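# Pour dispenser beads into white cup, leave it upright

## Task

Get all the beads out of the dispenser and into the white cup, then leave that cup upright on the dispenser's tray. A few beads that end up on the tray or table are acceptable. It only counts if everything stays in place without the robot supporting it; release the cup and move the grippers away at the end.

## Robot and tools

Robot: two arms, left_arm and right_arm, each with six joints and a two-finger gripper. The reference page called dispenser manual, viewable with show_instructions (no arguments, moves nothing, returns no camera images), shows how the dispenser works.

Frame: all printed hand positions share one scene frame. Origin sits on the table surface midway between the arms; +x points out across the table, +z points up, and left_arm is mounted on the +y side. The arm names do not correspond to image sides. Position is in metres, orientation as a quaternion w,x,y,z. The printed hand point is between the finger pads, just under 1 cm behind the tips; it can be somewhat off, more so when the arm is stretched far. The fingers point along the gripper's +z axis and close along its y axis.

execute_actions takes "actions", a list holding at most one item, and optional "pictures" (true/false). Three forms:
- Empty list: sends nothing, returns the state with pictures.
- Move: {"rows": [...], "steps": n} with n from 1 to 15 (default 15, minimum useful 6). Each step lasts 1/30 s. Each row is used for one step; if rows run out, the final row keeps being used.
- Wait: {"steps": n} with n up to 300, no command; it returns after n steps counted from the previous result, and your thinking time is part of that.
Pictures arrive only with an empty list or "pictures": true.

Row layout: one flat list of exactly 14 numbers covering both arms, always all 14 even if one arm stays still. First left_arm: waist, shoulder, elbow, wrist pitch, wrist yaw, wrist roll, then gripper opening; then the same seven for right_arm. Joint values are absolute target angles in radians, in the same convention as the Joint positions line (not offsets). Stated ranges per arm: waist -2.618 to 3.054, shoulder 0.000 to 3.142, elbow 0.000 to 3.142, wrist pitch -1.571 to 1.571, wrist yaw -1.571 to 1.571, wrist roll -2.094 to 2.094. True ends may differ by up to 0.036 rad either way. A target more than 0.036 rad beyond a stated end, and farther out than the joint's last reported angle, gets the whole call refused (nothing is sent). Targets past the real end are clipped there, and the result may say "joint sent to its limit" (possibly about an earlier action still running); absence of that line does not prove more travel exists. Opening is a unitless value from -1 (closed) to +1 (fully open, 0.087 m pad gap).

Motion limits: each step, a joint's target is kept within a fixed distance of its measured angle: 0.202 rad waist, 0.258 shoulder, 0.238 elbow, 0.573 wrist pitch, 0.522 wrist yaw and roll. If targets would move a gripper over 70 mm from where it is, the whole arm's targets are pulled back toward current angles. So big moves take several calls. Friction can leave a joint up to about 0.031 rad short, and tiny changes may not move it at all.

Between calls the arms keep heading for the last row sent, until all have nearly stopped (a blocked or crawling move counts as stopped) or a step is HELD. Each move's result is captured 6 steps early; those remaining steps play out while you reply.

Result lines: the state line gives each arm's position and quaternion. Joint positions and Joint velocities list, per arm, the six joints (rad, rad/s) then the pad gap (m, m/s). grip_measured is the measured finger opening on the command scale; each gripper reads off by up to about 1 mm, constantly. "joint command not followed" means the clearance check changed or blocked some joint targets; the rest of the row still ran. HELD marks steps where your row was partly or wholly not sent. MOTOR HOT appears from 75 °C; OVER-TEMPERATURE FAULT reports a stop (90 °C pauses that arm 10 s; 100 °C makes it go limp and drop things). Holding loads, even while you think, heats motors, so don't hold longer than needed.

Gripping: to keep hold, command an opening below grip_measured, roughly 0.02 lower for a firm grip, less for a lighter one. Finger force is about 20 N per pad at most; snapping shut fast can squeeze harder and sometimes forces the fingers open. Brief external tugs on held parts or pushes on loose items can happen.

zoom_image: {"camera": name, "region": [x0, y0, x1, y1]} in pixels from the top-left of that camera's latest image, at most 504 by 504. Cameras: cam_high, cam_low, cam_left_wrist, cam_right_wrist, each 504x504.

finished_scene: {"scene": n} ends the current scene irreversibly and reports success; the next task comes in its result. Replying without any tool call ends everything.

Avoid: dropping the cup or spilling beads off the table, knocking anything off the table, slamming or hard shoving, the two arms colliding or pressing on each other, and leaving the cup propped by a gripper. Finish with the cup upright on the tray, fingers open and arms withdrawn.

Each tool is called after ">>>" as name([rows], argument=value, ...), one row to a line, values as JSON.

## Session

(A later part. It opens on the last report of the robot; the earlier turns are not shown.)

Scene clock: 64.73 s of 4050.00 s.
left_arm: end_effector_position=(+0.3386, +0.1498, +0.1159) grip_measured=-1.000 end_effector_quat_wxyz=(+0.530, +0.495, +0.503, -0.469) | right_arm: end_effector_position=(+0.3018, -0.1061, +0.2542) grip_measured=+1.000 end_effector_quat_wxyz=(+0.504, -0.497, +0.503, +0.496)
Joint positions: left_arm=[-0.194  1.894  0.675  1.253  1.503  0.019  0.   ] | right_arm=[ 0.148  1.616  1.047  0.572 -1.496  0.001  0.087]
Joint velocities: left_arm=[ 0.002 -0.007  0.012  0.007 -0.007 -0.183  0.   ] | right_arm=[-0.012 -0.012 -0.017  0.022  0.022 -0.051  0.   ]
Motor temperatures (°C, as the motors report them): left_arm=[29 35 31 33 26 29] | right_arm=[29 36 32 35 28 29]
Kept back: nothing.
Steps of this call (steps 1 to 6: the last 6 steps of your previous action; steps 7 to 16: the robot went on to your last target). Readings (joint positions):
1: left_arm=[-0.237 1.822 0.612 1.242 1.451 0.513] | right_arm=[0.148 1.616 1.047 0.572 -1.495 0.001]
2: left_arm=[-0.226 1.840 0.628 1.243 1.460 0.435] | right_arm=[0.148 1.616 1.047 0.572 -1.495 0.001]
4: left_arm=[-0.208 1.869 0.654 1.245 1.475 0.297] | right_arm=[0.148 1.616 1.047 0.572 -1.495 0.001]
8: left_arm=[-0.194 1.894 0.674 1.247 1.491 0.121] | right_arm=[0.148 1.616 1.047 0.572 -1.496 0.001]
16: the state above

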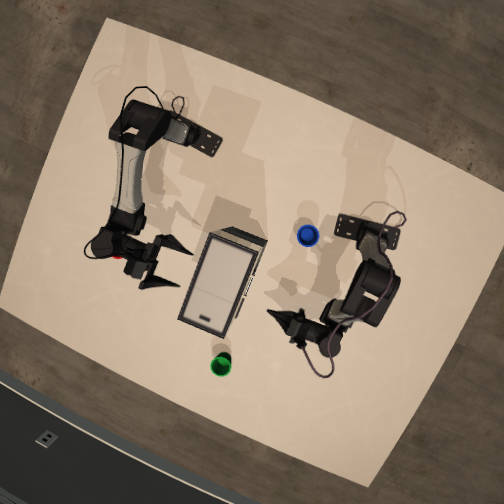

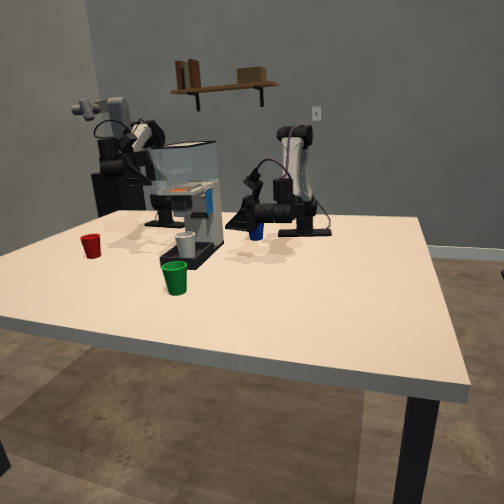

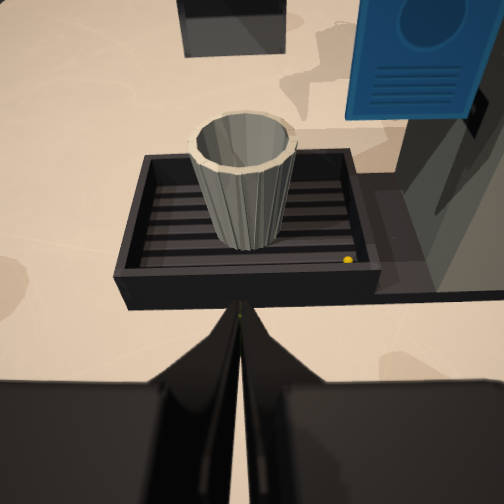

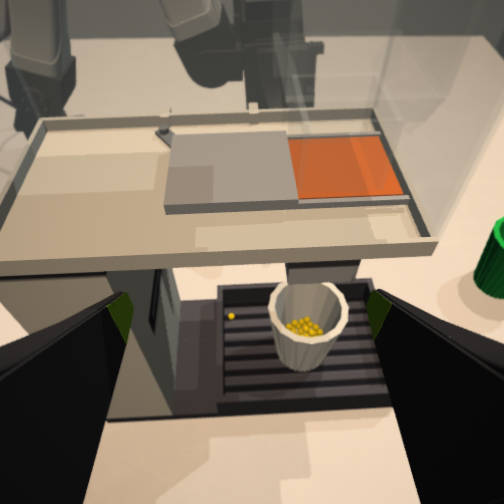

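>>> execute_actions(actions=[])

Scene clock: 65.20 s of 4050.00 s.
left_arm: end_effector_position=(+0.3375, +0.1498, +0.1159) grip_measured=-1.000 end_effector_quat_wxyz=(+0.525, +0.492, +0.507, -0.475) | right_arm: end_effector_position=(+0.3018, -0.1061, +0.2542) grip_measured=+1.000 end_effector_quat_wxyz=(+0.504, -0.497, +0.503, +0.496)
Joint positions: left_arm=[-0.194  1.894  0.675  1.254  1.505 -0.     0.   ] | right_arm=[ 0.148  1.616  1.047  0.572 -1.496  0.001  0.087]
Joint velocities: left_arm=[ 0.007 -0.007 -0.007  0.037 -0.037  0.022  0.   ] | right_arm=[-0.002 -0.002 -0.012 -0.022  0.081 -0.007  0.   ]
Motor temperatures (°C, as the motors report them): left_arm=[29 35 32 33 26 29] | right_arm=[29 36 32 35 28 29]
Kept back: nothing.
Steps of this call (steps 1 to 14: the robot went on to your last target). Readings (joint positions):
1: left_arm=[-0.194 1.894 0.675 1.253 1.504 0.015] | right_arm=[0.148 1.616 1.047 0.572 -1.496 0.001]
2: left_arm=[-0.194 1.894 0.675 1.253 1.504 0.012] | right_arm=[0.148 1.616 1.047 0.572 -1.496 0.001]
4: left_arm=[-0.194 1.894 0.675 1.254 1.505 0.007] | right_arm=[0.148 1.616 1.047 0.572 -1.496 0.001]
8: left_arm=[-0.194 1.894 0.675 1.254 1.505 0.002] | right_arm=[0.148 1.616 1.047 0.572 -1.496 0.001]
14: the state above

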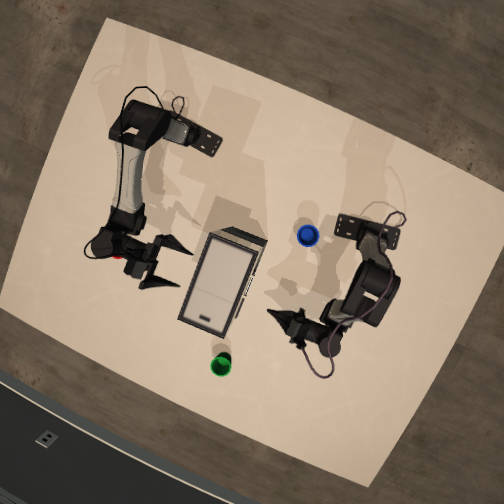

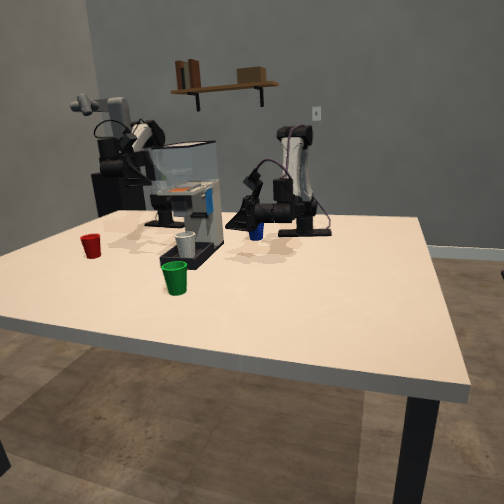

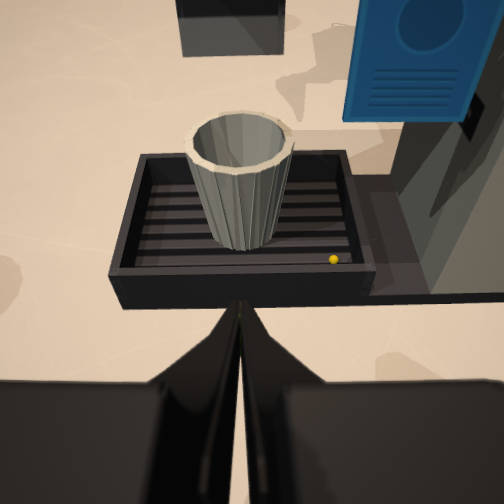

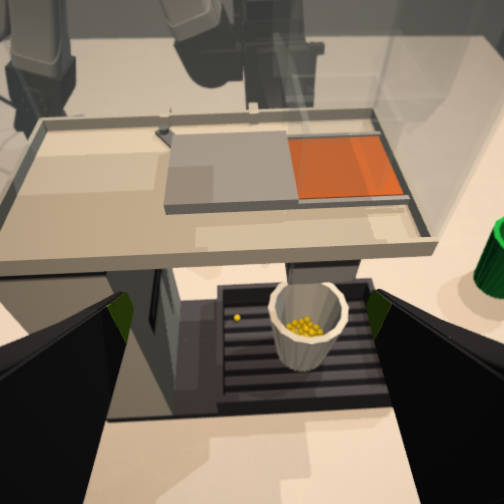

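>>> execute_actions([
  {"rows": [[-0.180,1.913,0.698,1.257,1.515,-0.006,-1,0.130,1.617,1.026,0.56,-1.507,0.009,1],[-0.170,1.913,0.698,1.257,1.515,-0.006,-1,0.118,1.617,1.026,0.56,-1.507,0.009,1],[-0.158,1.913,0.698,1.257,1.515,-0.006,-1,0.103,1.617,1.026,0.56,-1.507,0.009,1],[-0.144,1.913,0.698,1.257,1.515,-0.006,-1,0.085,1.617,1.026,0.56,-1.507,0.009,1],[-0.128,1.913,0.698,1.257,1.515,-0.006,-1,0.065,1.617,1.026,0.56,-1.507,0.009,1],[-0.112,1.913,0.698,1.257,1.515,-0.006,-1,0.045,1.617,1.026,0.56,-1.507,0.009,1],[-0.096,1.913,0.698,1.257,1.515,-0.006,-1,0.025,1.617,1.026,0.56,-1.507,0.009,1],[-0.080,1.913,0.698,1.257,1.515,-0.006,-1,0.005,1.617,1.026,0.56,-1.507,0.009,1],[-0.064,1.913,0.698,1.257,1.515,-0.006,-1,-0.015,1.617,1.026,0.56,-1.507,0.009,1],[-0.050,1.913,0.698,1.257,1.515,-0.006,-1,-0.033,1.617,1.026,0.56,-1.507,0.009,1],[-0.038,1.913,0.698,1.257,1.515,-0.006,-1,-0.049,1.617,1.026,0.56,-1.507,0.009,1],[-0.028,1.913,0.698,1.257,1.515,-0.006,-1,-0.062,1.617,1.026,0.56,-1.507,0.009,1],[-0.021,1.913,0.698,1.257,1.515,-0.006,-1,-0.072,1.617,1.026,0.56,-1.507,0.009,1],[-0.017,1.913,0.698,1.257,1.515,-0.006,-1,-0.078,1.617,1.026,0.56,-1.507,0.009,1],[-0.015,1.913,0.698,1.257,1.515,-0.006,-1,-0.080,1.617,1.026,0.56,-1.507,0.009,1]], "steps": 15},
])

>>> execute_actions([
  {"steps": 15},
], pictures=true)

Scene clock: 66.30 s of 4050.00 s.
left_arm: end_effector_position=(+0.3522, +0.1817, +0.1160) grip_measured=-1.000 end_effector_quat_wxyz=(+0.547, +0.467, +0.530, -0.450) | right_arm: end_effector_position=(+0.3223, -0.1486, +0.2542) grip_measured=+1.000 end_effector_quat_wxyz=(+0.532, -0.466, +0.531, +0.465)
Joint positions: left_arm=[-0.1    1.894  0.675  1.255  1.507 -0.001  0.   ] | right_arm=[ 0.029  1.616  1.047  0.572 -1.498  0.001  0.087]
Joint velocities: left_arm=[ 0.486 -0.022  0.022 -0.007  0.066 -0.007  0.   ] | right_arm=[-0.637  0.022  0.002 -0.095 -0.022 -0.037  0.   ]
Motor temperatures (°C, as the motors report them): left_arm=[29 35 32 33 26 29] | right_arm=[29 36 32 35 28 29]
Steps of this call (steps 1 to 15: the robot went on to your last target; steps 16 to 24: nothing new was sent; steps 25 to 33: the first 9 steps of this action). Readings (joint positions):
25: left_arm=[-0.194 1.894 0.675 1.254 1.506 -0.001] | right_arm=[0.147 1.616 1.047 0.572 -1.496 0.001]
26: left_arm=[-0.192 1.894 0.675 1.254 1.506 -0.001] | right_arm=[0.145 1.616 1.047 0.572 -1.496 0.001]
28: left_arm=[-0.178 1.894 0.675 1.255 1.507 -0.001] | right_arm=[0.127 1.616 1.047 0.572 -1.497 0.001]
32: left_arm=[-0.118 1.894 0.675 1.255 1.507 -0.001] | right_arm=[0.051 1.616 1.047 0.572 -1.498 0.001]
33: the state above

Scene clock: 66.80 s of 4050.00 s.
left_arm: end_effector_position=(+0.3624, +0.2095, +0.1160) grip_measured=-1.000 end_effector_quat_wxyz=(+0.564, +0.446, +0.548, -0.428) | right_arm: end_effector_position=(+0.3362, -0.1875, +0.2542) grip_measured=+1.000 end_effector_quat_wxyz=(+0.556, -0.438, +0.555, +0.437)
Joint positions: left_arm=[-0.021  1.894  0.675  1.255  1.507 -0.001  0.   ] | right_arm=[-0.075  1.616  1.047  0.572 -1.498  0.001  0.087]
Joint velocities: left_arm=[ 0.007 -0.012 -0.007 -0.081 -0.037  0.051  0.   ] | right_arm=[-0.012 -0.012 -0.002  0.051 -0.037 -0.007  0.   ]
Motor temperatures (°C, as the motors report them): left_arm=[29 35 32 33 26 29] | right_arm=[29 36 32 35 28 29]
Kept back: nothing.
Steps of this call (steps 1 to 6: the last 6 steps of your previous action; steps 7 to 15: the robot went on to your last target). Readings (joint positions):
1: left_arm=[-0.083 1.894 0.675 1.255 1.507 -0.001] | right_arm=[0.008 1.616 1.047 0.572 -1.498 0.001]
2: left_arm=[-0.067 1.894 0.675 1.255 1.507 -0.001] | right_arm=[-0.013 1.616 1.047 0.572 -1.498 0.001]
4: left_arm=[-0.042 1.894 0.675 1.255 1.507 -0.001] | right_arm=[-0.046 1.616 1.047 0.572 -1.498 0.001]
8: left_arm=[-0.021 1.894 0.675 1.255 1.507 -0.001] | right_arm=[-0.074 1.616 1.047 0.572 -1.498 0.001]
15: the state above

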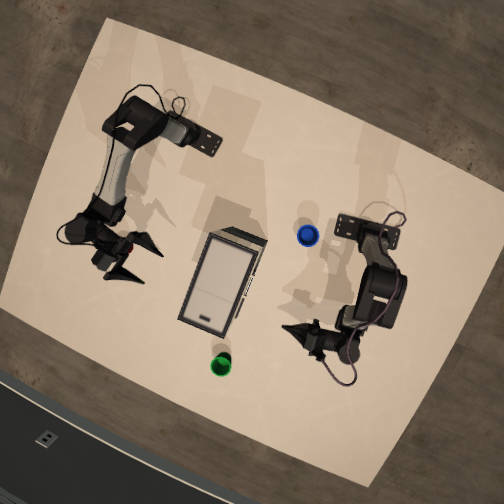

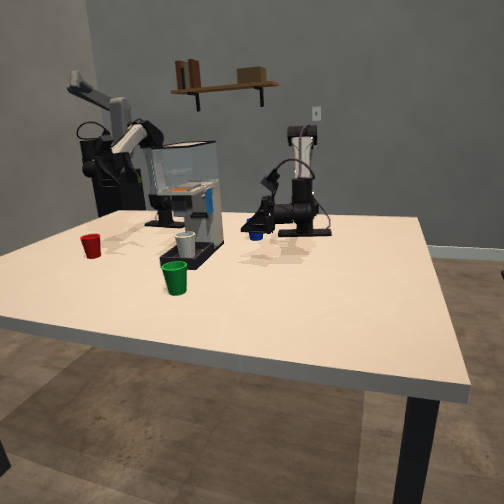

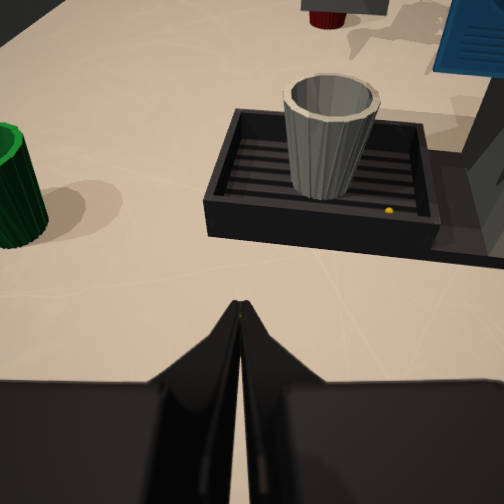

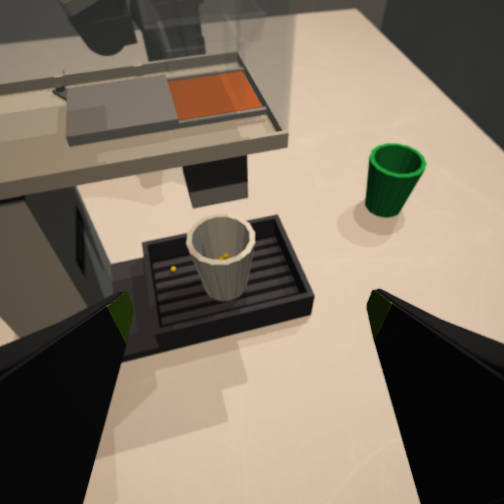

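Both arms are clear, the gate is empty and the cup stands upright on the tray.

>>> finished_scene(scene=2)

The scene is finished: the task was done.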